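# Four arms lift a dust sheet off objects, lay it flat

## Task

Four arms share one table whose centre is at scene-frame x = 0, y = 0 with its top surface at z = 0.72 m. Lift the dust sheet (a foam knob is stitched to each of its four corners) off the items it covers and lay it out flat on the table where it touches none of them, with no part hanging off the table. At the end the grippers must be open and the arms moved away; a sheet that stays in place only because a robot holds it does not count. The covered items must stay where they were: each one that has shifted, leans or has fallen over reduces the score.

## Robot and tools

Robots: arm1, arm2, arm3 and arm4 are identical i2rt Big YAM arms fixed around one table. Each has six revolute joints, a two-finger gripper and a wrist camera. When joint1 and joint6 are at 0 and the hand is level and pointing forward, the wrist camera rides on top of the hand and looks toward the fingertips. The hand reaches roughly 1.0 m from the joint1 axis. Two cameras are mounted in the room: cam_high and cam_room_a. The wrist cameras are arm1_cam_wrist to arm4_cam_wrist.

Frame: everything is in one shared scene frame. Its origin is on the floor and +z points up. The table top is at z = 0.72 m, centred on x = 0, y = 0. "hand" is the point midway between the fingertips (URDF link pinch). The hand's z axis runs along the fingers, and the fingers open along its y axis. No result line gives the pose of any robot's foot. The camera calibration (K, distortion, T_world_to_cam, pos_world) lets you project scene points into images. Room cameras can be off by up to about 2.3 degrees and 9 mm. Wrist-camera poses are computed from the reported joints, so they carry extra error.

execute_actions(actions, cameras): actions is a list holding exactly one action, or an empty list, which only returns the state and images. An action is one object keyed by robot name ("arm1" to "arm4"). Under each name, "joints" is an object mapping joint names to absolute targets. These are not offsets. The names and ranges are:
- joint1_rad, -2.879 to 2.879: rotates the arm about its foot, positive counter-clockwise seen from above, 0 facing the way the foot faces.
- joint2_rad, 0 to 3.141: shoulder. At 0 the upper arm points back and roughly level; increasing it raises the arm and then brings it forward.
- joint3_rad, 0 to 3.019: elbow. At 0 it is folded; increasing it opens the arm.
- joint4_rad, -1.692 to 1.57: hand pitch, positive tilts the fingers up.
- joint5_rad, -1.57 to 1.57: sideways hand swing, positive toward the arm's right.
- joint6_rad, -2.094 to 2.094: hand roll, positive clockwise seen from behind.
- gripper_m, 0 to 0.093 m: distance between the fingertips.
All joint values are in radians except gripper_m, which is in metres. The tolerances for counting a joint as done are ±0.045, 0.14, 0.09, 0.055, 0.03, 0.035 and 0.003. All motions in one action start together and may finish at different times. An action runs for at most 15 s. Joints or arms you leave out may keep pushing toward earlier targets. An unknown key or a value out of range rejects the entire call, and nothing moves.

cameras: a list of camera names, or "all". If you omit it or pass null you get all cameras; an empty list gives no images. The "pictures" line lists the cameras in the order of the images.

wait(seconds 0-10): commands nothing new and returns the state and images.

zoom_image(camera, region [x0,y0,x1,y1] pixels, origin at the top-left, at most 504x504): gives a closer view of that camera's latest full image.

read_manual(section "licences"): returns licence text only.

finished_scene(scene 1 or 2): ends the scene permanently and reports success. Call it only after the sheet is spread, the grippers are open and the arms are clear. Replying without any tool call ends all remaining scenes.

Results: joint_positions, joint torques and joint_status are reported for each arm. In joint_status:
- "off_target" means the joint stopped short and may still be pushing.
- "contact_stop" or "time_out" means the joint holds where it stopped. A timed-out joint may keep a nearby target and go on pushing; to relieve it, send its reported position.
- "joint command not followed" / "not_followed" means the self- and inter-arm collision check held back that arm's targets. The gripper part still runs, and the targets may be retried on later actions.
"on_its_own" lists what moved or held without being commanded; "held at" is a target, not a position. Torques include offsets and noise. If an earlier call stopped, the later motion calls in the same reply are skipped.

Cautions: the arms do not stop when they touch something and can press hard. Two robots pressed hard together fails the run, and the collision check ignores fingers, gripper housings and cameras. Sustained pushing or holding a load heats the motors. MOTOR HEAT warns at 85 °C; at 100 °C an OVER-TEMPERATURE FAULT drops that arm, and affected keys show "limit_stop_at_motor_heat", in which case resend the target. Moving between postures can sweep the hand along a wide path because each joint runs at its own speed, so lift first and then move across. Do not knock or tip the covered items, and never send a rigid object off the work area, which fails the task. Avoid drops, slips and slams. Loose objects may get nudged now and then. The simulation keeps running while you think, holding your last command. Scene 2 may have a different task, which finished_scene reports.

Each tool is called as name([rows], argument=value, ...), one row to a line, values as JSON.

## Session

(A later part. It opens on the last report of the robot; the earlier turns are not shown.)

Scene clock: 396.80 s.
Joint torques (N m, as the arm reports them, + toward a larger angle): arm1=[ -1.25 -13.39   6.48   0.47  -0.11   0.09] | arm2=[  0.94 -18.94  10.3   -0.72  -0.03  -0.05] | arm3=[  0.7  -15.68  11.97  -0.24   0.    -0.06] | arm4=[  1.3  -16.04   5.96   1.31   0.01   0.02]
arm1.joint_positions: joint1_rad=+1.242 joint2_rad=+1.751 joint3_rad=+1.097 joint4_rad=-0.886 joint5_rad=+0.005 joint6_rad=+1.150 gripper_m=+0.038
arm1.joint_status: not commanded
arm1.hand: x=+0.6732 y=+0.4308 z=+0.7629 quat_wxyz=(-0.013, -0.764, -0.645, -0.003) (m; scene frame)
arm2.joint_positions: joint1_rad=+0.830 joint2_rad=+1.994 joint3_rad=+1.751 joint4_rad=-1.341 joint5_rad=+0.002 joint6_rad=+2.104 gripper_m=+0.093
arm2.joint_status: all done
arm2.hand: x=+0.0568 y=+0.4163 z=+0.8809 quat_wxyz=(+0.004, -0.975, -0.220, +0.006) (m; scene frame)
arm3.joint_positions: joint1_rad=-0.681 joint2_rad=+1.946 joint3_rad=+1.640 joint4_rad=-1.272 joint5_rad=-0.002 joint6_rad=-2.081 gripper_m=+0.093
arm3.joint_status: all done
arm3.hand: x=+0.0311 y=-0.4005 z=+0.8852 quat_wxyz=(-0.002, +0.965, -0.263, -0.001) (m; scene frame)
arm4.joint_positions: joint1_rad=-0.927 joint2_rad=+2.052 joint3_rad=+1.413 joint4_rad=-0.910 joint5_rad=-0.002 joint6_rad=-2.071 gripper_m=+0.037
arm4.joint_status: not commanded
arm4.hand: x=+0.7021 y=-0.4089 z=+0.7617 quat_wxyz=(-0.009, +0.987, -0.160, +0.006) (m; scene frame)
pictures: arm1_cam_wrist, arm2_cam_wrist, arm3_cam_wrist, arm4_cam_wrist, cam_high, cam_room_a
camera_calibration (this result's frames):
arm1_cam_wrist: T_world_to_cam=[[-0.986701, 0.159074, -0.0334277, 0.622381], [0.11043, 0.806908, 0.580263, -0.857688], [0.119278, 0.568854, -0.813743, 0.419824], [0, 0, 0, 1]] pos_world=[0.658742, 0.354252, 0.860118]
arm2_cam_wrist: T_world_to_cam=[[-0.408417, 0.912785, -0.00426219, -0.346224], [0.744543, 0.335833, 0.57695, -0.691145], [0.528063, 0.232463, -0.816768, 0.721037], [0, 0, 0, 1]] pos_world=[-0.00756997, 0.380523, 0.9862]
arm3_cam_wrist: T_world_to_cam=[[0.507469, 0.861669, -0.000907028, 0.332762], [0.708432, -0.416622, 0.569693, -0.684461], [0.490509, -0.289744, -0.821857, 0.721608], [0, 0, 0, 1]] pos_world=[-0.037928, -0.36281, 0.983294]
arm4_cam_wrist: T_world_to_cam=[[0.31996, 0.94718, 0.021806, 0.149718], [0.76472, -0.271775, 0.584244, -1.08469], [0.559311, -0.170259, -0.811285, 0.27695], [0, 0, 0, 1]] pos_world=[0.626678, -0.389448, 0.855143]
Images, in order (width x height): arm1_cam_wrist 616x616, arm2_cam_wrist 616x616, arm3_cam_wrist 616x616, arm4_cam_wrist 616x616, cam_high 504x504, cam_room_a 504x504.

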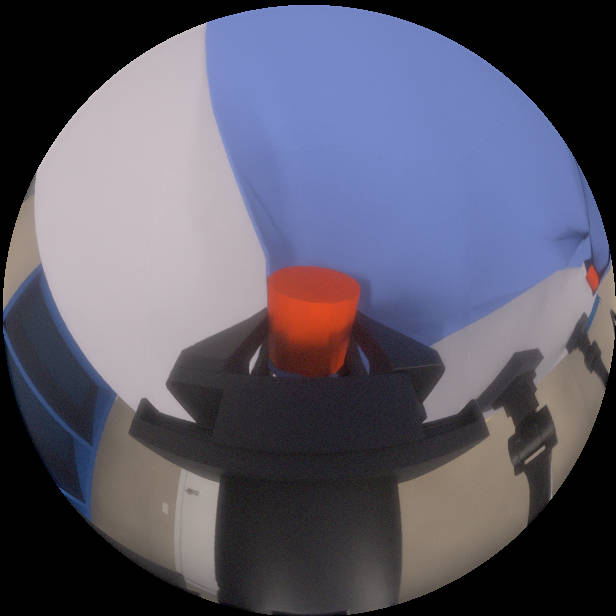

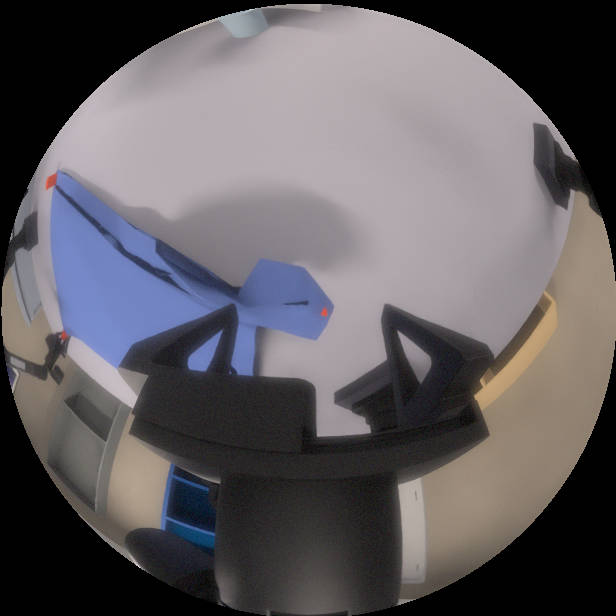

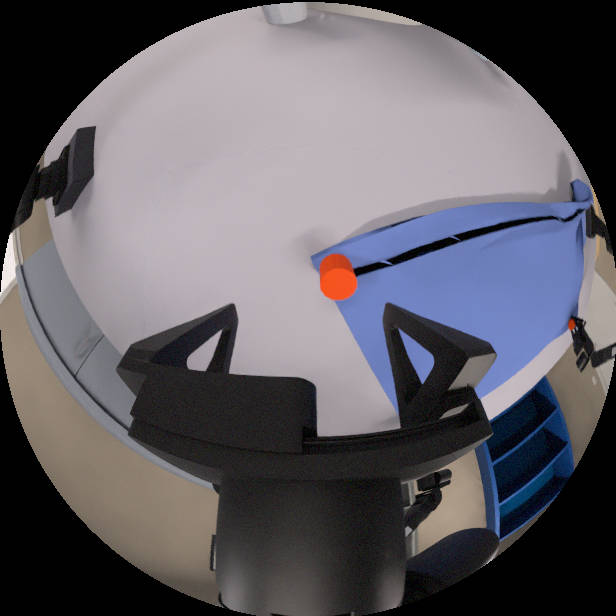

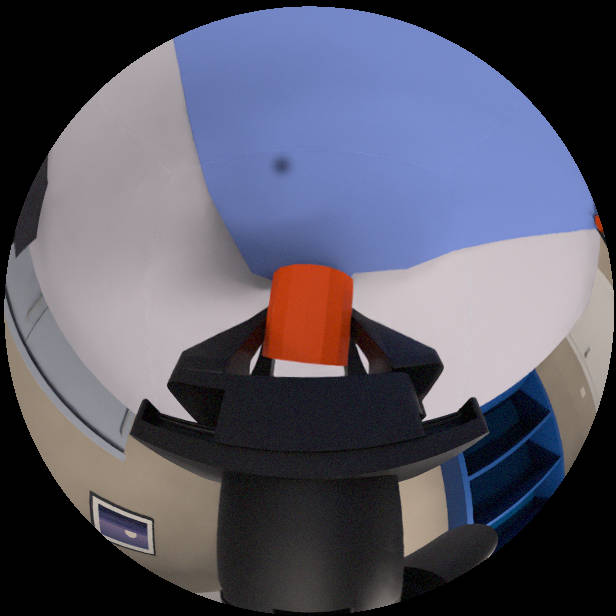

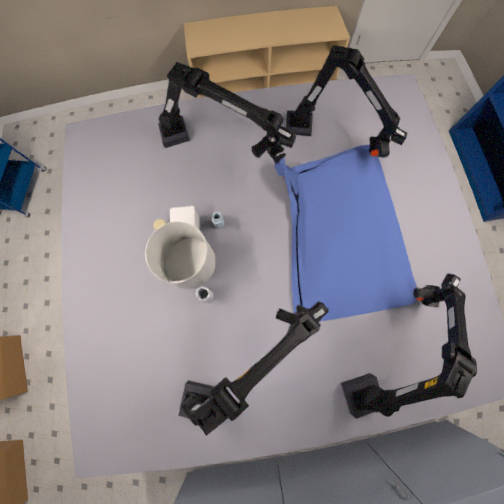

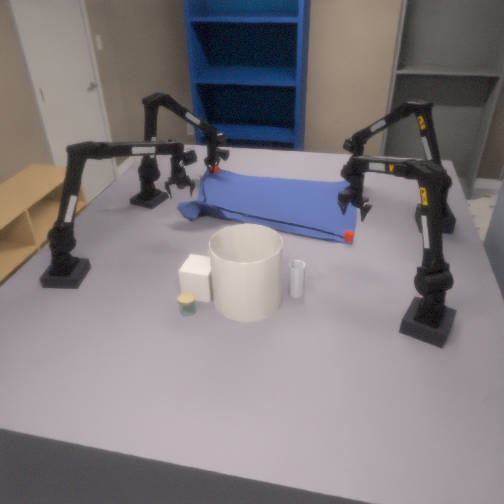

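execute_actions([
  {"arm2":{"joints":{"joint6_rad":-0.9,"joint2_rad":2.04,"joint3_rad":1.85,"joint4_rad":-1.38}}},
], cameras=["arm2_cam_wrist","cam_high","arm1_cam_wrist"])

zoom_image(camera="cam_high", region=[230, 120, 430, 340])

Scene clock: 407.33 s.
Joint torques (N m, as the arm reports them, + toward a larger angle): arm1=[ -1.42 -13.67   6.42   0.48  -0.06   0.06] | arm2=[  0.2  -19.47  11.99  -0.62  -0.17   0.  ] | arm3=[  0.69 -15.93  12.11  -0.25   0.    -0.07] | arm4=[  1.3  -16.06   5.95   1.23   0.01   0.02]
arm1.joint_positions: joint1_rad=+1.242 joint2_rad=+1.751 joint3_rad=+1.097 joint4_rad=-0.886 joint5_rad=+0.005 joint6_rad=+1.150 gripper_m=+0.038
arm1.joint_status: not commanded
arm1.hand: x=+0.6732 y=+0.4308 z=+0.7629 quat_wxyz=(-0.013, -0.764, -0.645, -0.003) (m; scene frame)
arm2.joint_positions: joint1_rad=+0.830 joint2_rad=+2.037 joint3_rad=+1.799 joint4_rad=-1.371 joint5_rad=+0.002 joint6_rad=-0.885 gripper_m=+0.093
arm2.joint_status: all done
arm2.hand: x=+0.0632 y=+0.4119 z=+0.8735 quat_wxyz=(+0.015, +0.145, -0.989, -0.012) (m; scene frame)
arm3.joint_positions: joint1_rad=-0.681 joint2_rad=+1.946 joint3_rad=+1.640 joint4_rad=-1.272 joint5_rad=-0.002 joint6_rad=-2.081 gripper_m=+0.093
arm3.joint_status: not commanded
arm3.hand: x=+0.0311 y=-0.4005 z=+0.8852 quat_wxyz=(-0.002, +0.965, -0.263, -0.001) (m; scene frame)
arm4.joint_positions: joint1_rad=-0.927 joint2_rad=+2.052 joint3_rad=+1.413 joint4_rad=-0.910 joint5_rad=-0.002 joint6_rad=-2.071 gripper_m=+0.037
arm4.joint_status: not commanded
arm4.hand: x=+0.7021 y=-0.4089 z=+0.7617 quat_wxyz=(-0.009, +0.987, -0.160, +0.006) (m; scene frame)
pictures: arm1_cam_wrist, arm2_cam_wrist, cam_high
camera_calibration (this result's frames):
arm1_cam_wrist: T_world_to_cam=[[-0.986701, 0.159074, -0.0334277, 0.622381], [0.11043, 0.806908, 0.580263, -0.857688], [0.119278, 0.568854, -0.813743, 0.419824], [0, 0, 0, 1]] pos_world=[0.658742, 0.354252, 0.860118]
arm2_cam_wrist: T_world_to_cam=[[0.263749, -0.963713, -0.0411531, 0.423001], [-0.759581, -0.2338, 0.606939, -0.386594], [-0.594537, -0.128821, -0.793682, 0.91222], [0, 0, 0, 1]] pos_world=[0.137133, 0.434779, 0.97606]
Images, in order (width x height): arm1_cam_wrist 616x616, arm2_cam_wrist 616x616, cam_high 504x504.

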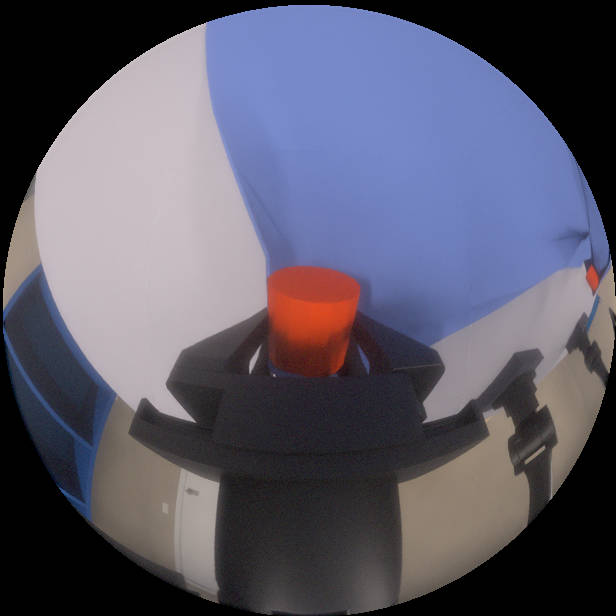

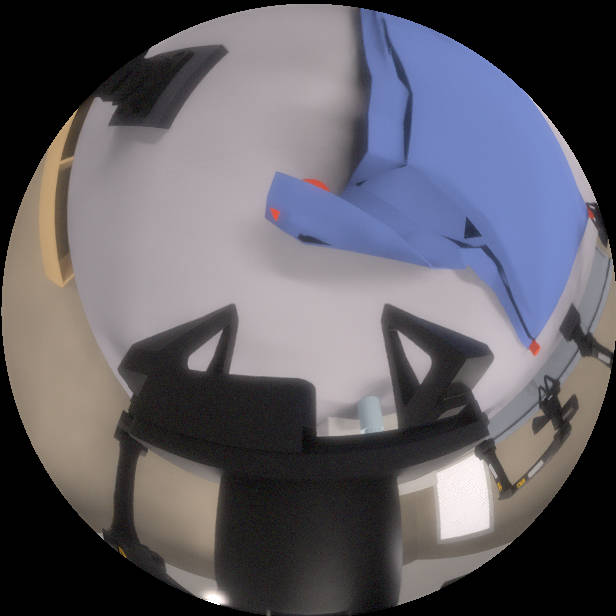

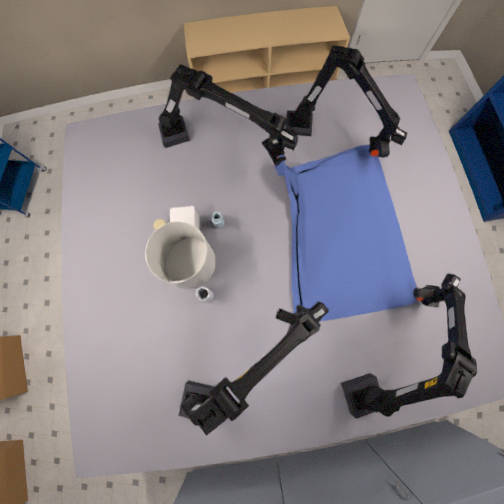

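Region (230, 120, 430, 340) of cam_high's 504x504 image, scaled by 2.291, with more detail than that image has; it fills the left 458 columns of this view, and the rest is white.

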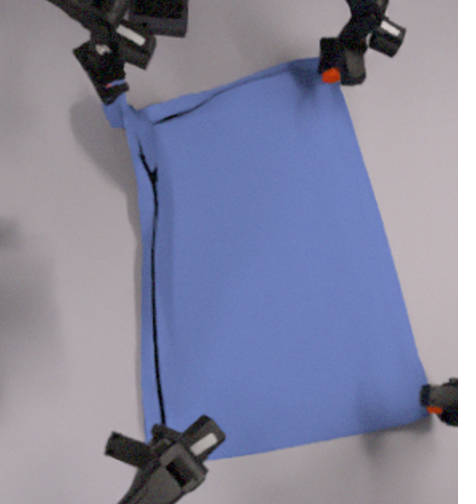

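zoom_image(camera="arm1_cam_wrist", region=[516, 200, 616, 320])

zoom_image(camera="arm2_cam_wrist", region=[240, 130, 440, 280])

Region (516, 200, 616, 320) of arm1_cam_wrist's 616x616 image, scaled by 4.200, with more detail than that image has.

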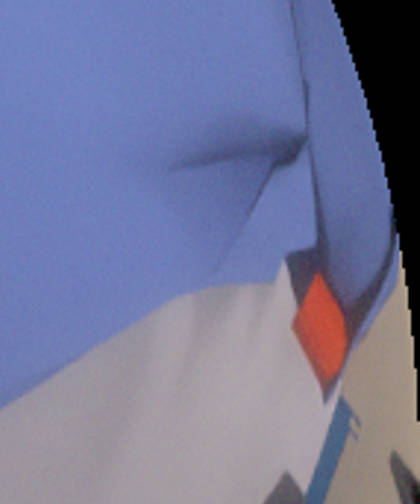

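Region (240, 130, 440, 280) of arm2_cam_wrist's 616x616 image, scaled by 2.520, with more detail than that image has; it fills the top 378 rows of this view, and the rest is white.

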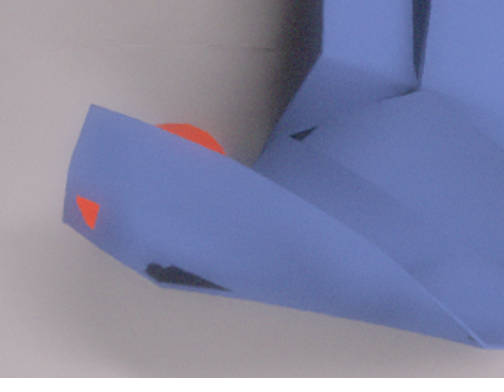

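execute_actions([
  {"arm2":{"joints":{"joint1_rad":0.912,"joint6_rad":0,"joint2_rad":2.32,"joint3_rad":2.22,"joint4_rad":-1.67}},"arm3":{"joints":{"joint1_rad":-0.697,"joint2_rad":2.105,"joint3_rad":1.78,"joint4_rad":-1.22,"joint6_rad":-1.0}}},
], cameras=["arm2_cam_wrist","arm3_cam_wrist"])

Scene clock: 460.83 s.
Joint torques (N m, as the arm reports them, + toward a larger angle): arm1=[ -0.43 -13.2    6.55   0.12  -0.02   0.08] | arm2=[ -0.21 -24.63  11.35  -1.14  -0.04   0.26] | arm3=[  0.49 -18.95  12.81   0.36   0.01   0.07] | arm4=[  1.15 -15.95   6.01   1.25  -0.01   0.01]
arm1.joint_positions: joint1_rad=+1.242 joint2_rad=+1.751 joint3_rad=+1.097 joint4_rad=-0.886 joint5_rad=+0.005 joint6_rad=+1.150 gripper_m=+0.038
arm1.joint_status: not commanded
arm1.hand: x=+0.6732 y=+0.4308 z=+0.7629 quat_wxyz=(-0.013, -0.764, -0.645, -0.003) (m; scene frame)
arm2.joint_positions: joint1_rad=+0.918 joint2_rad=+2.341 joint3_rad=+2.174 joint4_rad=-1.660 joint5_rad=+0.000 joint6_rad=-0.015 gripper_m=+0.093
arm2.joint_status: all done
arm2.hand: x=+0.1212 y=+0.4416 z=+0.8244 quat_wxyz=(+0.124, -0.241, -0.962, -0.032) (m; scene frame)
arm3.joint_positions: joint1_rad=-0.690 joint2_rad=+2.112 joint3_rad=+1.739 joint4_rad=-1.224 joint5_rad=-0.002 joint6_rad=-1.014 gripper_m=+0.093
arm3.joint_status: all done
arm3.hand: x=+0.0676 y=-0.3860 z=+0.8241 quat_wxyz=(+0.008, +0.693, -0.721, -0.004) (m; scene frame)
arm4.joint_positions: joint1_rad=-0.927 joint2_rad=+2.052 joint3_rad=+1.413 joint4_rad=-0.910 joint5_rad=-0.002 joint6_rad=-2.071 gripper_m=+0.037
arm4.joint_status: not commanded
arm4.hand: x=+0.7021 y=-0.4089 z=+0.7617 quat_wxyz=(-0.009, +0.987, -0.160, +0.006) (m; scene frame)
pictures: arm2_cam_wrist, arm3_cam_wrist
camera_calibration (this result's frames):
arm2_cam_wrist: T_world_to_cam=[[-0.494551, -0.869093, -0.00986771, 0.458633], [-0.555939, 0.307585, 0.77222, -0.705886], [-0.668095, 0.387388, -0.635279, 0.56189], [0, 0, 0, 1]] pos_world=[0.209784, 0.398045, 0.906581]
arm3_cam_wrist: T_world_to_cam=[[0.999081, -0.0380392, -0.0197328, -0.0633423], [-0.019716, -0.816877, 0.576475, -0.780348], [-0.0380479, -0.575556, -0.816876, 0.578922], [0, 0, 0, 1]] pos_world=[0.0699255, -0.306656, 0.921509]
Images, in order (width x height): arm2_cam_wrist 616x616, arm3_cam_wrist 616x616.

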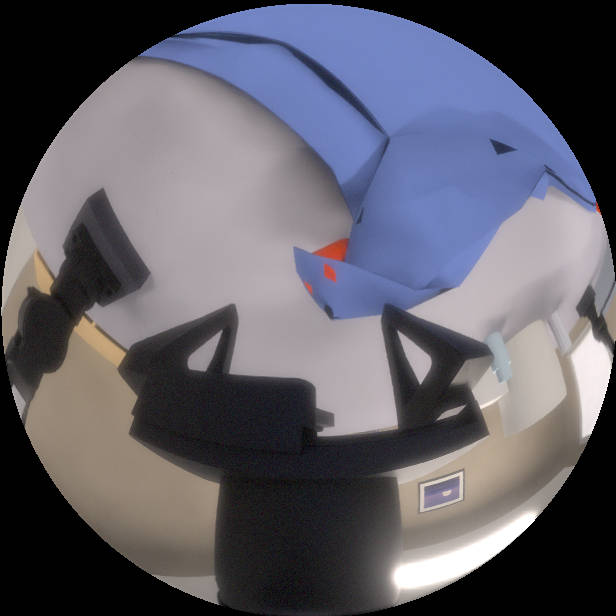

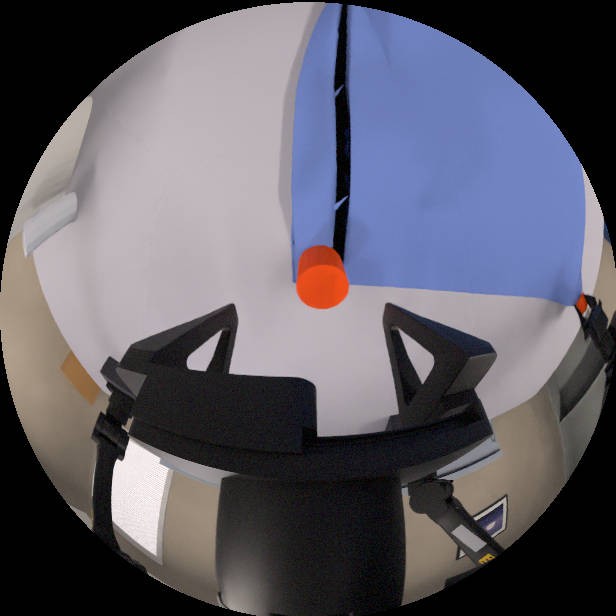

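execute_actions([
  {"arm2":{"joints":{"joint1_rad":0.885,"joint2_rad":2.36,"joint3_rad":2.025,"joint4_rad":-1.535}},"arm3":{"joints":{"joint1_rad":-0.712,"joint2_rad":2.19,"joint3_rad":1.695,"joint4_rad":-1.065}}},
], cameras=["arm2_cam_wrist","arm3_cam_wrist"])

Scene clock: 475.23 s.
Joint torques (N m, as the arm reports them, + toward a larger angle): arm1=[ -0.44 -14.06   6.63   0.4   -0.08   0.09] | arm2=[  0.36 -23.63   8.48  -0.44  -0.03   0.26] | arm3=[  0.9  -19.27   9.29   0.55   0.     0.05] | arm4=[  1.28 -15.8    5.96   1.18  -0.01   0.02]
arm1.joint_positions: joint1_rad=+1.242 joint2_rad=+1.751 joint3_rad=+1.097 joint4_rad=-0.886 joint5_rad=+0.005 joint6_rad=+1.150 gripper_m=+0.038
arm1.joint_status: not commanded
arm1.hand: x=+0.6732 y=+0.4308 z=+0.7629 quat_wxyz=(-0.013, -0.764, -0.645, -0.003) (m; scene frame)
arm2.joint_positions: joint1_rad=+0.885 joint2_rad=+2.371 joint3_rad=+2.011 joint4_rad=-1.545 joint5_rad=+0.000 joint6_rad=-0.014 gripper_m=+0.093
arm2.joint_status: all done
arm2.hand: x=+0.0839 y=+0.4387 z=+0.7493 quat_wxyz=(+0.161, -0.256, -0.952, -0.045) (m; scene frame)
arm3.joint_positions: joint1_rad=-0.708 joint2_rad=+2.195 joint3_rad=+1.691 joint4_rad=-1.074 joint5_rad=-0.002 joint6_rad=-1.014 gripper_m=+0.093
arm3.joint_status: all done
arm3.hand: x=+0.0790 y=-0.3919 z=+0.7569 quat_wxyz=(-0.001, +0.687, -0.727, -0.002) (m; scene frame)
arm4.joint_positions: joint1_rad=-0.927 joint2_rad=+2.052 joint3_rad=+1.413 joint4_rad=-0.910 joint5_rad=-0.002 joint6_rad=-2.071 gripper_m=+0.037
arm4.joint_status: not commanded
arm4.hand: x=+0.7021 y=-0.4089 z=+0.7617 quat_wxyz=(-0.009, +0.987, -0.160, +0.006) (m; scene frame)
pictures: arm2_cam_wrist, arm3_cam_wrist
camera_calibration (this result's frames):
arm2_cam_wrist: T_world_to_cam=[[-0.524447, -0.851399, -0.00864946, 0.430772], [-0.49192, 0.294691, 0.819251, -0.702709], [-0.694961, 0.433908, -0.57337, 0.425853], [0, 0, 0, 1]] pos_world=[0.176191, 0.389059, 0.823592]
arm3_cam_wrist: T_world_to_cam=[[0.998431, -0.0558621, -0.00395348, -0.0951375], [-0.0437169, -0.821585, 0.568407, -0.740035], [-0.0350005, -0.567342, -0.822738, 0.528485], [0, 0, 0, 1]] pos_world=[0.0811334, -0.313485, 0.855069]
Images, in order (width x height): arm2_cam_wrist 616x616, arm3_cam_wrist 616x616.

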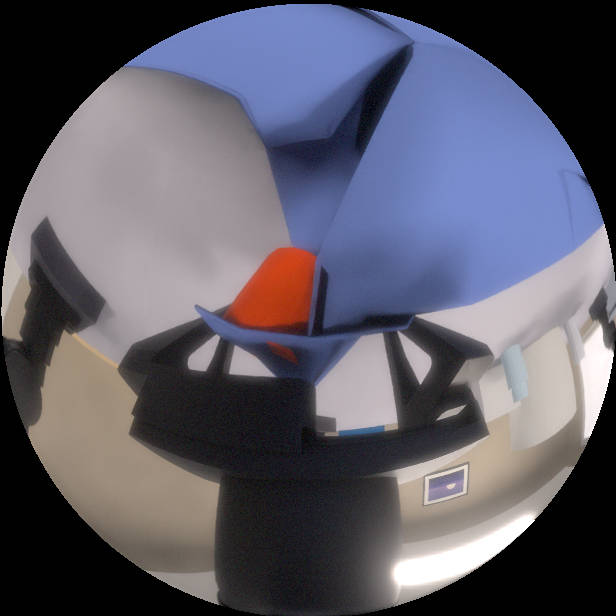

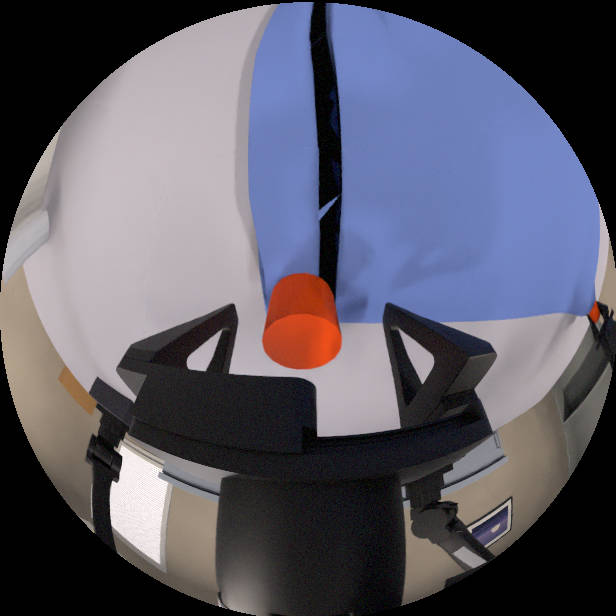

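execute_actions([
  {"arm2":{"joints":{"joint2_rad":2.25,"joint3_rad":2.08,"joint4_rad":-1.6}},"arm3":{"joints":{"gripper_m":0.02}}},
], cameras=["arm2_cam_wrist"])

Scene clock: 521.60 s.
Joint torques (N m, as the arm reports them, + toward a larger angle): arm1=[ -0.67 -13.43   6.63   0.31  -0.06   0.08] | arm2=[ -0.32 -21.96  10.26  -0.95  -0.03   0.23] | arm3=[  0.7  -19.41   9.14   0.6    0.     0.06] | arm4=[  1.2  -16.07   5.95   1.22  -0.01   0.03]
arm1.joint_positions: joint1_rad=+1.242 joint2_rad=+1.751 joint3_rad=+1.097 joint4_rad=-0.886 joint5_rad=+0.005 joint6_rad=+1.150 gripper_m=+0.038
arm1.joint_status: not commanded
arm1.hand: x=+0.6732 y=+0.4308 z=+0.7629 quat_wxyz=(-0.013, -0.764, -0.645, -0.003) (m; scene frame)
arm2.joint_positions: joint1_rad=+0.885 joint2_rad=+2.243 joint3_rad=+2.049 joint4_rad=-1.590 joint5_rad=+0.000 joint6_rad=-0.014 gripper_m=+0.093
arm2.joint_status: all done
arm2.hand: x=+0.0975 y=+0.4307 z=+0.8412 quat_wxyz=(+0.103, -0.258, -0.960, -0.028) (m; scene frame)
arm3.joint_positions: joint1_rad=-0.708 joint2_rad=+2.195 joint3_rad=+1.691 joint4_rad=-1.074 joint5_rad=-0.002 joint6_rad=-1.013 gripper_m=+0.038
arm3.joint_status: gripper_m off_target (ended at +0.038, target +0.020)
arm3.hand: x=+0.0790 y=-0.3919 z=+0.7569 quat_wxyz=(-0.001, +0.687, -0.727, -0.001) (m; scene frame)
arm4.joint_positions: joint1_rad=-0.927 joint2_rad=+2.052 joint3_rad=+1.413 joint4_rad=-0.910 joint5_rad=-0.002 joint6_rad=-2.071 gripper_m=+0.037
arm4.joint_status: not commanded
arm4.hand: x=+0.7021 y=-0.4089 z=+0.7617 quat_wxyz=(-0.009, +0.987, -0.160, +0.006) (m; scene frame)
pictures: arm2_cam_wrist
camera_calibration (this result's frames):
arm2_cam_wrist: T_world_to_cam=[[-0.523335, -0.852067, -0.0101304, 0.43332], [-0.572943, 0.343049, 0.744347, -0.718811], [-0.630758, 0.395347, -0.667716, 0.581239], [0, 0, 0, 1]] pos_world=[0.181555, 0.386014, 0.927537]
Images, in order (width x height): arm2_cam_wrist 616x616.

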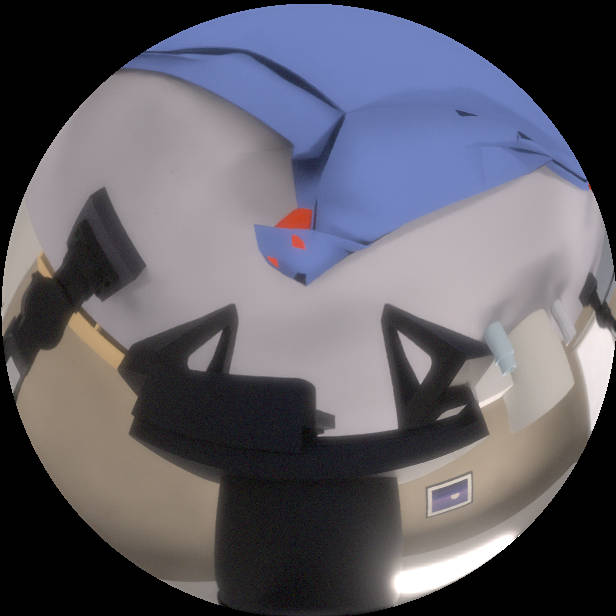

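execute_actions([
  {"arm2":{"joints":{"joint1_rad":0.918,"joint2_rad":2.33,"joint3_rad":2.23,"joint4_rad":-1.65}}},
], cameras=[])

execute_actions([
  {"arm2":{"joints":{"joint2_rad":2.425,"joint3_rad":2.148,"joint4_rad":-1.588}}},
], cameras=["arm2_cam_wrist"])

Scene clock: 535.07 s.
Joint torques (N m, as the arm reports them, + toward a larger angle): arm1=[ -1.36 -14.15   6.67   0.41  -0.03   0.08] | arm2=[  0.79 -23.3   11.71  -1.07  -0.04   0.29] | arm3=[  0.71 -19.51   9.15   0.61   0.     0.05] | arm4=[  1.24 -16.01   6.02   1.26   0.01   0.02]
arm1.joint_positions: joint1_rad=+1.242 joint2_rad=+1.751 joint3_rad=+1.097 joint4_rad=-0.886 joint5_rad=+0.005 joint6_rad=+1.150 gripper_m=+0.038
arm1.joint_status: not commanded
arm1.hand: x=+0.6732 y=+0.4308 z=+0.7629 quat_wxyz=(-0.013, -0.764, -0.645, -0.003) (m; scene frame)
arm2.joint_positions: joint1_rad=+0.918 joint2_rad=+2.335 joint3_rad=+2.182 joint4_rad=-1.640 joint5_rad=+0.000 joint6_rad=-0.014 gripper_m=+0.093
arm2.joint_status: all done
arm2.hand: x=+0.1279 y=+0.4382 z=+0.8294 quat_wxyz=(+0.108, -0.242, -0.964, -0.028) (m; scene frame)
arm3.joint_positions: joint1_rad=-0.708 joint2_rad=+2.195 joint3_rad=+1.691 joint4_rad=-1.074 joint5_rad=-0.002 joint6_rad=-1.013 gripper_m=+0.038
arm3.joint_status: not commanded
arm3.hand: x=+0.0790 y=-0.3919 z=+0.7569 quat_wxyz=(-0.001, +0.687, -0.727, -0.001) (m; scene frame)
arm4.joint_positions: joint1_rad=-0.927 joint2_rad=+2.052 joint3_rad=+1.413 joint4_rad=-0.910 joint5_rad=-0.002 joint6_rad=-2.071 gripper_m=+0.037
arm4.joint_status: not commanded
arm4.hand: x=+0.7021 y=-0.4089 z=+0.7617 quat_wxyz=(-0.009, +0.987, -0.160, +0.006) (m; scene frame)
pictures: none
No camera images: the call's "cameras" was empty. Leave "cameras" out to get every camera's image.

Scene clock: 536.07 s.
Joint torques (N m, as the arm reports them, + toward a larger angle): arm1=[ -0.93 -12.53   6.88   0.12   0.     0.1 ] | arm2=[  0.57 -24.91   8.54  -0.53  -0.11   0.28] | arm3=[  0.3  -19.49   9.15   0.56   0.     0.05] | arm4=[  1.37 -15.96   5.98   1.25   0.     0.03]
arm1.joint_positions: joint1_rad=+1.242 joint2_rad=+1.751 joint3_rad=+1.097 joint4_rad=-0.886 joint5_rad=+0.004 joint6_rad=+1.150 gripper_m=+0.038
arm1.joint_status: not commanded
arm1.hand: x=+0.6733 y=+0.4310 z=+0.7629 quat_wxyz=(-0.013, -0.764, -0.645, -0.003) (m; scene frame)
arm2.joint_positions: joint1_rad=+0.918 joint2_rad=+2.437 joint3_rad=+2.134 joint4_rad=-1.596 joint5_rad=+0.003 joint6_rad=-0.013 gripper_m=+0.093
arm2.joint_status: all done
arm2.hand: x=+0.1129 y=+0.4458 z=+0.7475 quat_wxyz=(+0.160, -0.240, -0.957, -0.040) (m; scene frame)
arm3.joint_positions: joint1_rad=-0.708 joint2_rad=+2.195 joint3_rad=+1.691 joint4_rad=-1.073 joint5_rad=-0.002 joint6_rad=-1.013 gripper_m=+0.038
arm3.joint_status: not commanded
arm3.hand: x=+0.0793 y=-0.3918 z=+0.7569 quat_wxyz=(-0.002, +0.687, -0.727, -0.001) (m; scene frame)
arm4.joint_positions: joint1_rad=-0.927 joint2_rad=+2.052 joint3_rad=+1.413 joint4_rad=-0.910 joint5_rad=-0.002 joint6_rad=-2.071 gripper_m=+0.037
arm4.joint_status: not commanded
arm4.hand: x=+0.7021 y=-0.4089 z=+0.7617 quat_wxyz=(-0.009, +0.987, -0.160, +0.006) (m; scene frame)
pictures: arm2_cam_wrist
camera_calibration (this result's frames):
arm2_cam_wrist: T_world_to_cam=[[-0.495313, -0.868696, -0.00562529, 0.454126], [-0.503636, 0.281875, 0.816638, -0.680045], [-0.707824, 0.407324, -0.577123, 0.458016], [0, 0, 0, 1]] pos_world=[0.206634, 0.399624, 0.822237]
Images, in order (width x height): arm2_cam_wrist 616x616.

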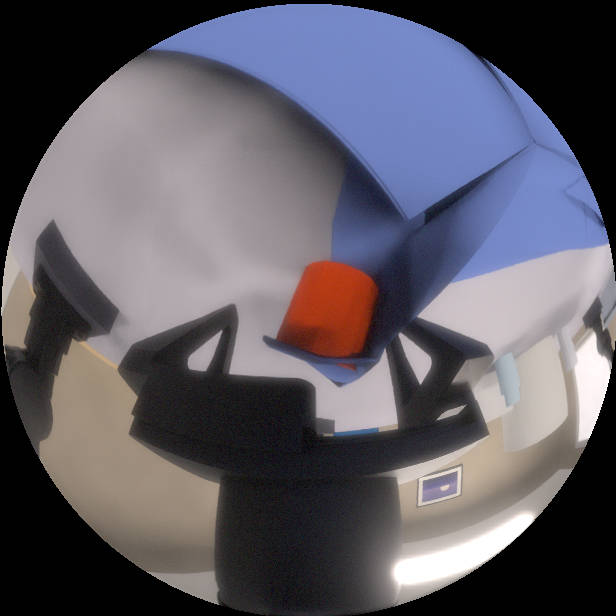

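execute_actions([
  {"arm2":{"joints":{"gripper_m":0.02}}},
], cameras=[])

execute_actions([
  {"arm2":{"joints":{"joint1_rad":0.89,"joint2_rad":1.775,"joint3_rad":1.27,"joint4_rad":-0.585}}},
], cameras=["arm2_cam_wrist"])

execute_actions([
  {"arm2":{"joints":{"joint1_rad":0.867,"joint2_rad":1.995,"joint3_rad":0.75,"joint4_rad":1.02}}},
], cameras=["arm2_cam_wrist","cam_high","cam_room_a"])

Scene clock: 559.27 s.
Joint torques (N m, as the arm reports them, + toward a larger angle): arm1=[ -0.62 -13.95   6.35   0.2   -0.02   0.09] | arm2=[  0.55 -23.78   8.62  -0.61  -0.2    0.25] | arm3=[  0.88 -19.44   9.14   0.52   0.01   0.05] | arm4=[  1.12 -15.92   6.     1.16  -0.01   0.03]
arm1.joint_positions: joint1_rad=+1.242 joint2_rad=+1.751 joint3_rad=+1.097 joint4_rad=-0.886 joint5_rad=+0.004 joint6_rad=+1.150 gripper_m=+0.038
arm1.joint_status: not commanded
arm1.hand: x=+0.6733 y=+0.4310 z=+0.7629 quat_wxyz=(-0.013, -0.764, -0.645, -0.003) (m; scene frame)
arm2.joint_positions: joint1_rad=+0.918 joint2_rad=+2.430 joint3_rad=+2.134 joint4_rad=-1.596 joint5_rad=+0.005 joint6_rad=-0.013 gripper_m=+0.041
arm2.joint_status: gripper_m off_target (ended at +0.041, target +0.020)
arm2.hand: x=+0.1136 y=+0.4448 z=+0.7520 quat_wxyz=(+0.156, -0.241, -0.957, -0.038) (m; scene frame)
arm3.joint_positions: joint1_rad=-0.708 joint2_rad=+2.195 joint3_rad=+1.691 joint4_rad=-1.072 joint5_rad=-0.002 joint6_rad=-1.013 gripper_m=+0.038
arm3.joint_status: not commanded
arm3.hand: x=+0.0794 y=-0.3917 z=+0.7569 quat_wxyz=(-0.002, +0.687, -0.727, -0.001) (m; scene frame)
arm4.joint_positions: joint1_rad=-0.927 joint2_rad=+2.052 joint3_rad=+1.413 joint4_rad=-0.910 joint5_rad=-0.002 joint6_rad=-2.071 gripper_m=+0.037
arm4.joint_status: not commanded
arm4.hand: x=+0.7021 y=-0.4089 z=+0.7617 quat_wxyz=(-0.009, +0.987, -0.160, +0.006) (m; scene frame)
pictures: none
No camera images: the call's "cameras" was empty. Leave "cameras" out to get every camera's image.

Scene clock: 560.87 s.
Joint torques (N m, as the arm reports them, + toward a larger angle): arm1=[ -1.31 -13.35   6.69   0.15  -0.12   0.11] | arm2=[  0.71 -17.94   9.19   0.69  -0.23   0.24] | arm3=[  0.4  -19.43   9.12   0.2    0.31   0.05] | arm4=[  1.31 -15.91   5.98   1.25   0.06   0.03]
arm1.joint_positions: joint1_rad=+1.242 joint2_rad=+1.751 joint3_rad=+1.095 joint4_rad=-0.886 joint5_rad=+0.007 joint6_rad=+1.150 gripper_m=+0.038
arm1.joint_status: not commanded
arm1.hand: x=+0.6722 y=+0.4311 z=+0.7623 quat_wxyz=(-0.012, -0.764, -0.645, -0.002) (m; scene frame)
arm2.joint_positions: joint1_rad=+0.884 joint2_rad=+1.797 joint3_rad=+1.256 joint4_rad=-0.594 joint5_rad=+0.005 joint6_rad=-0.013 gripper_m=+0.040
arm2.joint_status: all done
arm2.hand: x=+0.0720 y=+0.4449 z=+0.8352 quat_wxyz=(-0.207, -0.255, -0.943, +0.062) (m; scene frame)
arm3.joint_positions: joint1_rad=-0.702 joint2_rad=+2.195 joint3_rad=+1.691 joint4_rad=-1.064 joint5_rad=-0.010 joint6_rad=-1.013 gripper_m=+0.038
arm3.joint_status: not commanded
arm3.hand: x=+0.0790 y=-0.3864 z=+0.7569 quat_wxyz=(-0.007, +0.689, -0.725, -0.004) (m; scene frame)
arm4.joint_positions: joint1_rad=-0.927 joint2_rad=+2.052 joint3_rad=+1.413 joint4_rad=-0.910 joint5_rad=-0.004 joint6_rad=-2.071 gripper_m=+0.037
arm4.joint_status: not commanded
arm4.hand: x=+0.7019 y=-0.4087 z=+0.7617 quat_wxyz=(-0.010, +0.987, -0.160, +0.005) (m; scene frame)
pictures: arm2_cam_wrist
camera_calibration (this result's frames):
arm2_cam_wrist: T_world_to_cam=[[-0.518397, -0.855061, -0.0116573, 0.434212], [-0.840827, 0.507189, 0.189127, -0.323817], [-0.155803, 0.107845, -0.981883, 0.911644], [0, 0, 0, 1]] pos_world=[0.0948568, 0.437198, 0.961433]
Images, in order (width x height): arm2_cam_wrist 616x616.

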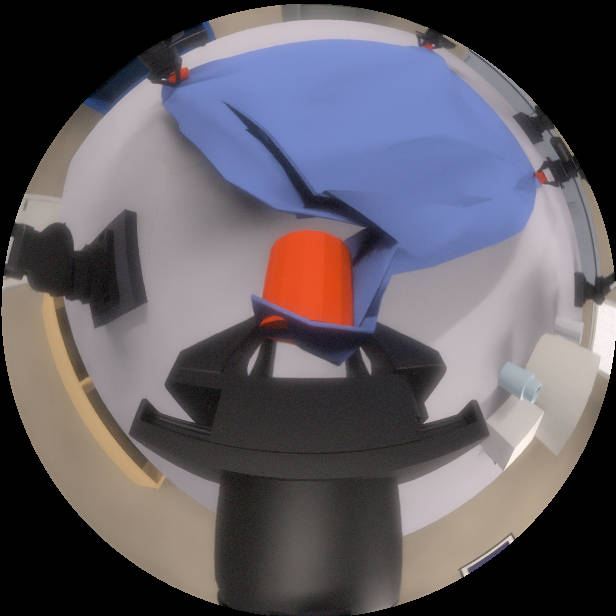

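Scene clock: 562.70 s.
Joint torques (N m, as the arm reports them, + toward a larger angle): arm1=[ -0.53 -13.08   7.39   0.4   -0.34   0.05] | arm2=[  0.57 -15.93   3.23   2.68   0.04   0.12] | arm3=[  0.08 -19.35   9.18   0.18   0.37   0.05] | arm4=[  0.99 -15.92   5.99   1.31   0.19   0.02]
arm1.joint_positions: joint1_rad=+1.242 joint2_rad=+1.751 joint3_rad=+1.085 joint4_rad=-0.886 joint5_rad=+0.013 joint6_rad=+1.150 gripper_m=+0.038
arm1.joint_status: not commanded
arm1.hand: x=+0.6675 y=+0.4329 z=+0.7592 quat_wxyz=(-0.008, -0.764, -0.645, +0.003) (m; scene frame)
arm2.joint_positions: joint1_rad=+0.865 joint2_rad=+2.007 joint3_rad=+0.766 joint4_rad=+0.980 joint5_rad=-0.001 joint6_rad=-0.001 gripper_m=+0.039
arm2.joint_status: all done
arm2.hand: x=+0.0665 y=+0.4356 z=+0.7906 quat_wxyz=(-0.585, -0.218, -0.763, +0.168) (m; scene frame)
arm3.joint_positions: joint1_rad=-0.701 joint2_rad=+2.195 joint3_rad=+1.691 joint4_rad=-1.064 joint5_rad=-0.011 joint6_rad=-1.013 gripper_m=+0.038
arm3.joint_status: not commanded
arm3.hand: x=+0.0787 y=-0.3859 z=+0.7569 quat_wxyz=(-0.008, +0.689, -0.725, -0.004) (m; scene frame)
arm4.joint_positions: joint1_rad=-0.924 joint2_rad=+2.052 joint3_rad=+1.413 joint4_rad=-0.910 joint5_rad=-0.008 joint6_rad=-2.071 gripper_m=+0.037
arm4.joint_status: not commanded
arm4.hand: x=+0.7003 y=-0.4069 z=+0.7617 quat_wxyz=(-0.011, +0.987, -0.158, +0.004) (m; scene frame)
pictures: arm2_cam_wrist, cam_high, cam_room_a
camera_calibration (this result's frames):
arm2_cam_wrist: T_world_to_cam=[[-0.522288, -0.852427, -0.024163, 0.431919], [-0.653167, 0.418095, -0.631323, 0.359655], [0.54826, -0.31395, -0.775143, 0.841452], [0, 0, 0, 1]] pos_world=[-0.000833984, 0.481983, 0.889741]
Images, in order (width x height): arm2_cam_wrist 616x616, cam_high 504x504, cam_room_a 504x504.

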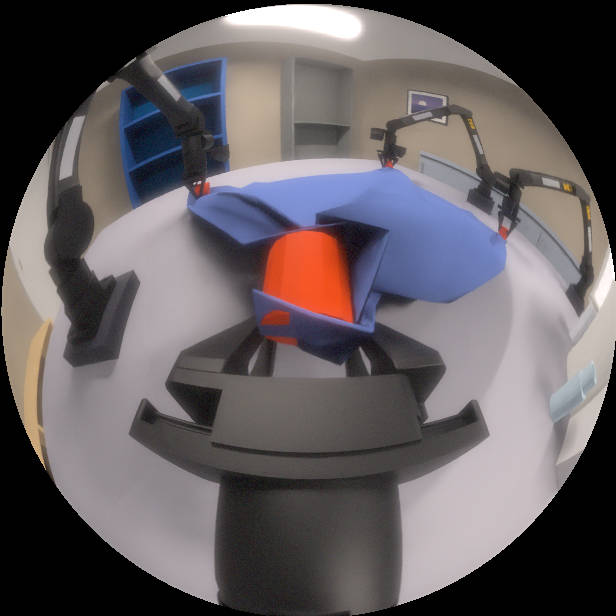

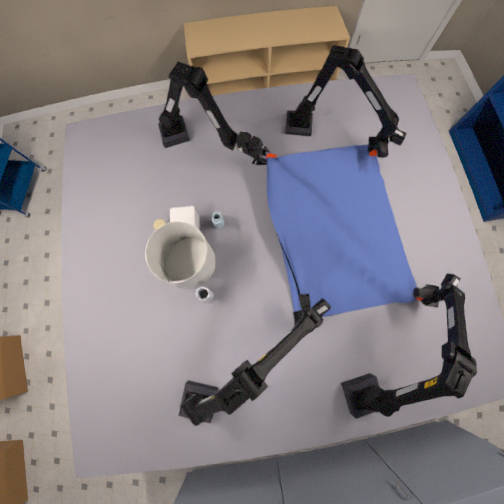

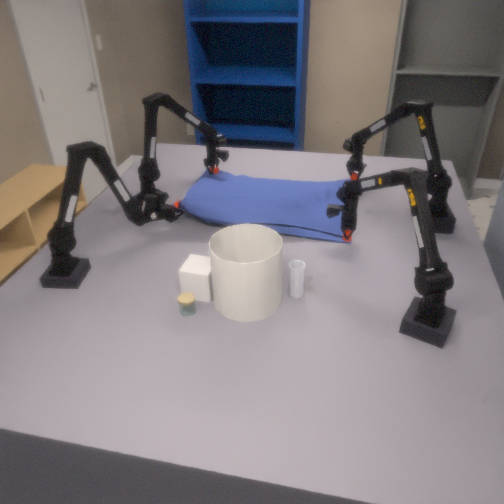

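execute_actions([
  {"arm2":{"joints":{"gripper_m":0.093}}},
], cameras=[])

execute_actions([
  {"arm2":{"joints":{"joint2_rad":1.88,"joint3_rad":0.47,"joint4_rad":1.19}}},
], cameras=["arm2_cam_wrist","cam_high"])

Scene clock: 570.77 s.
Joint torques (N m, as the arm reports them, + toward a larger angle): arm1=[ -1.61 -13.78   7.62   0.17  -0.14   0.11] | arm2=[  0.5  -15.59   4.37   1.96   0.03   0.11] | arm3=[  0.22 -19.63   9.08   0.19   0.06   0.06] | arm4=[  1.28 -16.2    5.97   1.12  -0.05   0.02]
arm1.joint_positions: joint1_rad=+1.242 joint2_rad=+1.751 joint3_rad=+1.085 joint4_rad=-0.882 joint5_rad=+0.006 joint6_rad=+1.150 gripper_m=+0.038
arm1.joint_status: not commanded
arm1.hand: x=+0.6689 y=+0.4334 z=+0.7592 quat_wxyz=(-0.009, -0.764, -0.645, -0.001) (m; scene frame)
arm2.joint_positions: joint1_rad=+0.865 joint2_rad=+2.006 joint3_rad=+0.747 joint4_rad=+0.999 joint5_rad=-0.001 joint6_rad=-0.001 gripper_m=+0.093
arm2.joint_status: all done
arm2.hand: x=+0.0609 y=+0.4391 z=+0.7887 quat_wxyz=(-0.585, -0.218, -0.763, +0.168) (m; scene frame)
arm3.joint_positions: joint1_rad=-0.702 joint2_rad=+2.195 joint3_rad=+1.691 joint4_rad=-1.064 joint5_rad=-0.004 joint6_rad=-1.013 gripper_m=+0.038
arm3.joint_status: not commanded
arm3.hand: x=+0.0796 y=-0.3874 z=+0.7569 quat_wxyz=(-0.007, +0.688, -0.725, -0.001) (m; scene frame)
arm4.joint_positions: joint1_rad=-0.928 joint2_rad=+2.052 joint3_rad=+1.413 joint4_rad=-0.907 joint5_rad=-0.001 joint6_rad=-2.072 gripper_m=+0.037
arm4.joint_status: not commanded
arm4.hand: x=+0.7030 y=-0.4087 z=+0.7617 quat_wxyz=(-0.010, +0.987, -0.160, +0.007) (m; scene frame)
pictures: none
No camera images: the call's "cameras" was empty. Leave "cameras" out to get every camera's image.

Scene clock: 571.77 s.
Joint torques (N m, as the arm reports them, + toward a larger angle): arm1=[ -0.6  -13.99   7.27   0.18  -0.14   0.04] | arm2=[  0.96 -10.91   3.73   2.02   0.05   0.13] | arm3=[  0.23 -19.28   9.17   0.16   0.07   0.05] | arm4=[  1.42 -15.91   5.97   1.12  -0.03   0.02]
arm1.joint_positions: joint1_rad=+1.242 joint2_rad=+1.751 joint3_rad=+1.085 joint4_rad=-0.882 joint5_rad=+0.006 joint6_rad=+1.150 gripper_m=+0.038
arm1.joint_status: not commanded
arm1.hand: x=+0.6689 y=+0.4334 z=+0.7592 quat_wxyz=(-0.009, -0.764, -0.645, -0.001) (m; scene frame)
arm2.joint_positions: joint1_rad=+0.865 joint2_rad=+1.876 joint3_rad=+0.462 joint4_rad=+1.171 joint5_rad=-0.001 joint6_rad=-0.001 gripper_m=+0.093
arm2.joint_status: all done
arm2.hand: x=-0.0232 y=+0.4918 z=+0.8053 quat_wxyz=(-0.592, -0.216, -0.758, +0.170) (m; scene frame)
arm3.joint_positions: joint1_rad=-0.702 joint2_rad=+2.195 joint3_rad=+1.691 joint4_rad=-1.064 joint5_rad=-0.004 joint6_rad=-1.013 gripper_m=+0.038
arm3.joint_status: not commanded
arm3.hand: x=+0.0796 y=-0.3874 z=+0.7569 quat_wxyz=(-0.007, +0.688, -0.725, -0.001) (m; scene frame)
arm4.joint_positions: joint1_rad=-0.928 joint2_rad=+2.052 joint3_rad=+1.413 joint4_rad=-0.907 joint5_rad=-0.001 joint6_rad=-2.072 gripper_m=+0.037
arm4.joint_status: not commanded
arm4.hand: x=+0.7030 y=-0.4087 z=+0.7617 quat_wxyz=(-0.010, +0.987, -0.160, +0.007) (m; scene frame)
pictures: arm2_cam_wrist, cam_high
camera_calibration (this result's frames):
arm2_cam_wrist: T_world_to_cam=[[-0.521909, -0.852664, -0.023996, 0.433268], [-0.643684, 0.412141, -0.644834, 0.300889], [0.559716, -0.321099, -0.763946, 0.914403], [0, 0, 0, 1]] pos_world=[-0.0920022, 0.539037, 0.902975]
Images, in order (width x height): arm2_cam_wrist 616x616, cam_high 504x504.

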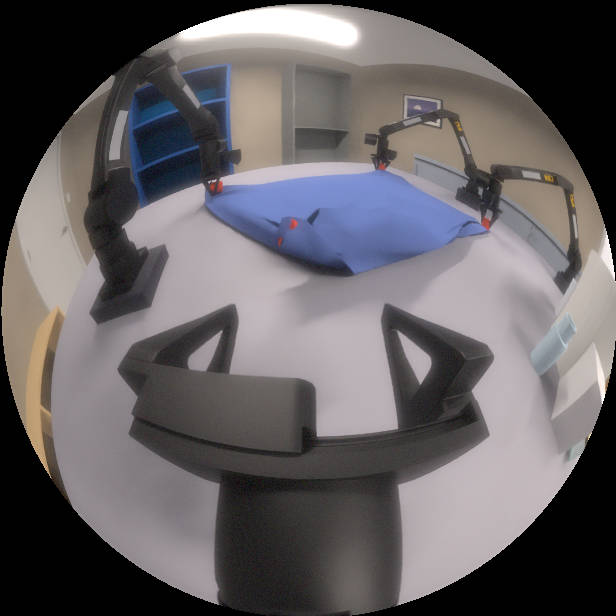

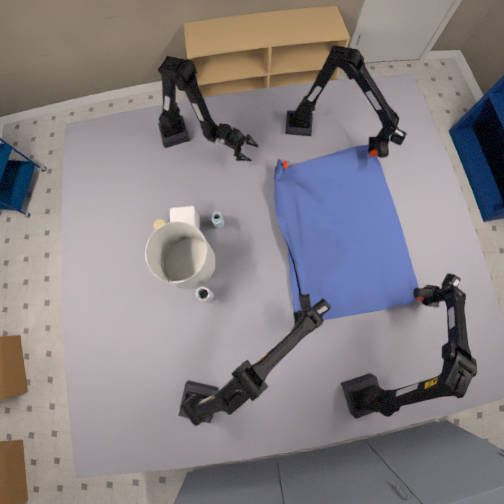

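execute_actions([
  {"arm2":{"joints":{"joint2_rad":1.55,"joint3_rad":1.2,"joint4_rad":-0.6,"joint6_rad":-0.5,"joint1_rad":0.91}}},
], cameras=[])

execute_actions([
  {"arm2":{"joints":{"joint2_rad":2.14,"joint3_rad":1.99,"joint4_rad":-1.38}}},
], cameras=["arm2_cam_wrist"])

Scene clock: 583.30 s.
Joint torques (N m, as the arm reports them, + toward a larger angle): arm1=[ -1.17 -13.77   7.42   0.17  -0.01   0.16] | arm2=[  0.32 -13.93  11.9    0.28   0.02   0.01] | arm3=[  0.29 -19.49   9.15   0.19   0.08   0.05] | arm4=[  1.23 -15.99   5.99   1.09  -0.05   0.03]
arm1.joint_positions: joint1_rad=+1.242 joint2_rad=+1.751 joint3_rad=+1.085 joint4_rad=-0.882 joint5_rad=+0.006 joint6_rad=+1.150 gripper_m=+0.038
arm1.joint_status: not commanded
arm1.hand: x=+0.6689 y=+0.4334 z=+0.7592 quat_wxyz=(-0.009, -0.764, -0.645, -0.001) (m; scene frame)
arm2.joint_positions: joint1_rad=+0.908 joint2_rad=+1.552 joint3_rad=+1.157 joint4_rad=-0.592 joint5_rad=-0.001 joint6_rad=-0.485 gripper_m=+0.093
arm2.joint_status: all done
arm2.hand: x=+0.0507 y=+0.4746 z=+0.9291 quat_wxyz=(-0.252, -0.014, -0.958, +0.138) (m; scene frame)
arm3.joint_positions: joint1_rad=-0.702 joint2_rad=+2.195 joint3_rad=+1.691 joint4_rad=-1.064 joint5_rad=-0.004 joint6_rad=-1.013 gripper_m=+0.038
arm3.joint_status: not commanded
arm3.hand: x=+0.0796 y=-0.3874 z=+0.7569 quat_wxyz=(-0.007, +0.688, -0.725, -0.001) (m; scene frame)
arm4.joint_positions: joint1_rad=-0.928 joint2_rad=+2.052 joint3_rad=+1.413 joint4_rad=-0.907 joint5_rad=-0.001 joint6_rad=-2.072 gripper_m=+0.037
arm4.joint_status: not commanded
arm4.hand: x=+0.7030 y=-0.4087 z=+0.7617 quat_wxyz=(-0.010, +0.987, -0.160, +0.007) (m; scene frame)
pictures: none
No camera images: the call's "cameras" was empty. Leave "cameras" out to get every camera's image.

Scene clock: 584.80 s.
Joint torques (N m, as the arm reports them, + toward a larger angle): arm1=[ -0.76 -13.21   7.5    0.2   -0.09   0.07] | arm2=[  0.33 -22.01  11.39  -0.64  -0.05  -0.01] | arm3=[  0.22 -19.42   9.17   0.2    0.04   0.06] | arm4=[  1.37 -15.93   5.96   1.08  -0.05   0.03]
arm1.joint_positions: joint1_rad=+1.242 joint2_rad=+1.751 joint3_rad=+1.085 joint4_rad=-0.882 joint5_rad=+0.006 joint6_rad=+1.150 gripper_m=+0.038
arm1.joint_status: not commanded
arm1.hand: x=+0.6689 y=+0.4334 z=+0.7592 quat_wxyz=(-0.009, -0.764, -0.645, -0.001) (m; scene frame)
arm2.joint_positions: joint1_rad=+0.908 joint2_rad=+2.148 joint3_rad=+1.949 joint4_rad=-1.371 joint5_rad=+0.000 joint6_rad=-0.486 gripper_m=+0.093
arm2.joint_status: all done
arm2.hand: x=+0.1282 y=+0.4304 z=+0.8602 quat_wxyz=(+0.000, -0.015, -1.000, +0.001) (m; scene frame)
arm3.joint_positions: joint1_rad=-0.702 joint2_rad=+2.195 joint3_rad=+1.691 joint4_rad=-1.064 joint5_rad=-0.003 joint6_rad=-1.013 gripper_m=+0.038
arm3.joint_status: not commanded
arm3.hand: x=+0.0796 y=-0.3875 z=+0.7569 quat_wxyz=(-0.007, +0.688, -0.725, -0.001) (m; scene frame)
arm4.joint_positions: joint1_rad=-0.928 joint2_rad=+2.052 joint3_rad=+1.413 joint4_rad=-0.907 joint5_rad=-0.001 joint6_rad=-2.072 gripper_m=+0.037
arm4.joint_status: not commanded
arm4.hand: x=+0.7030 y=-0.4087 z=+0.7617 quat_wxyz=(-0.010, +0.987, -0.160, +0.007) (m; scene frame)
pictures: arm2_cam_wrist
camera_calibration (this result's frames):
arm2_cam_wrist: T_world_to_cam=[[-0.0532807, -0.998493, -0.0131283, 0.454686], [-0.810009, 0.0355268, 0.58534, -0.415758], [-0.583992, 0.0418214, -0.810681, 0.882513], [0, 0, 0, 1]] pos_world=[0.202839, 0.431864, 0.964766]
Images, in order (width x height): arm2_cam_wrist 616x616.

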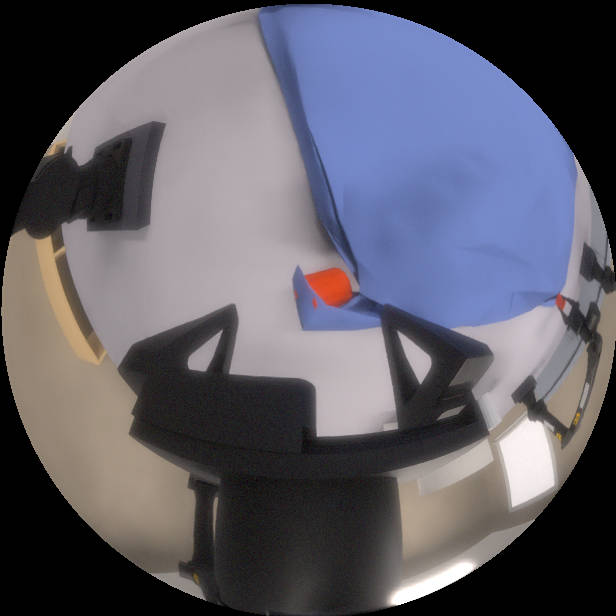

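execute_actions([
  {"arm2":{"joints":{"joint1_rad":0.85,"joint2_rad":2.288,"joint3_rad":2.145,"joint4_rad":-1.665,"joint6_rad":0.74}}},
], cameras=["arm2_cam_wrist"])

Scene clock: 620.63 s.
Joint torques (N m, as the arm reports them, + toward a larger angle): arm1=[ -1.46 -13.85   7.59  -0.11  -0.11   0.06] | arm2=[  0.2  -23.54  11.25  -1.21   0.07   0.28] | arm3=[  0.17 -19.39   9.17   0.17   0.04   0.05] | arm4=[  1.08 -16.04   5.97   1.16  -0.06   0.03]
arm1.joint_positions: joint1_rad=+1.242 joint2_rad=+1.751 joint3_rad=+1.085 joint4_rad=-0.882 joint5_rad=+0.006 joint6_rad=+1.150 gripper_m=+0.038
arm1.joint_status: not commanded
arm1.hand: x=+0.6689 y=+0.4334 z=+0.7592 quat_wxyz=(-0.009, -0.764, -0.645, -0.001) (m; scene frame)
arm2.joint_positions: joint1_rad=+0.842 joint2_rad=+2.300 joint3_rad=+2.100 joint4_rad=-1.655 joint5_rad=+0.000 joint6_rad=+0.725 gripper_m=+0.093
arm2.joint_status: all done
arm2.hand: x=+0.0804 y=+0.4100 z=+0.8261 quat_wxyz=(+0.142, -0.602, -0.786, +0.011) (m; scene frame)
arm3.joint_positions: joint1_rad=-0.702 joint2_rad=+2.195 joint3_rad=+1.691 joint4_rad=-1.064 joint5_rad=-0.003 joint6_rad=-1.013 gripper_m=+0.038
arm3.joint_status: not commanded
arm3.hand: x=+0.0796 y=-0.3875 z=+0.7569 quat_wxyz=(-0.007, +0.688, -0.725, -0.001) (m; scene frame)
arm4.joint_positions: joint1_rad=-0.928 joint2_rad=+2.052 joint3_rad=+1.413 joint4_rad=-0.907 joint5_rad=-0.001 joint6_rad=-2.072 gripper_m=+0.037
arm4.joint_status: not commanded
arm4.hand: x=+0.7030 y=-0.4087 z=+0.7617 quat_wxyz=(-0.010, +0.987, -0.160, +0.007) (m; scene frame)
pictures: arm2_cam_wrist
camera_calibration (this result's frames):
arm2_cam_wrist: T_world_to_cam=[[-0.951178, -0.251432, 0.179003, 0.0384728], [-0.0429552, 0.682168, 0.729933, -0.879995], [-0.305639, 0.686607, -0.659663, 0.416301], [0, 0, 0, 1]] pos_world=[0.126032, 0.324142, 0.910069]
Images, in order (width x height): arm2_cam_wrist 616x616.

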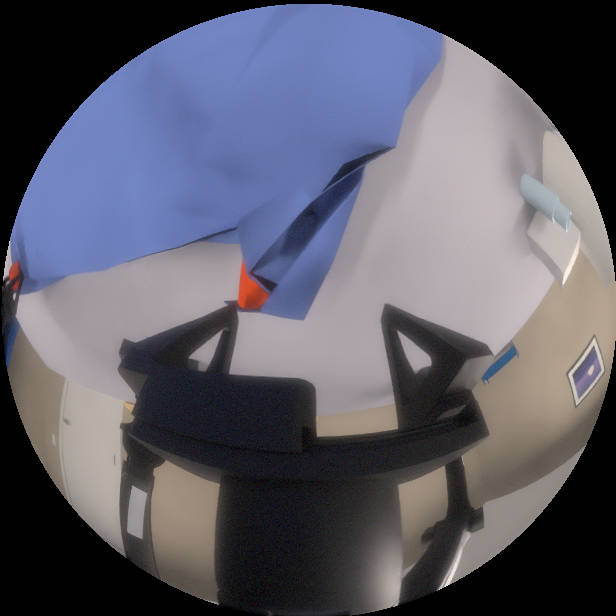

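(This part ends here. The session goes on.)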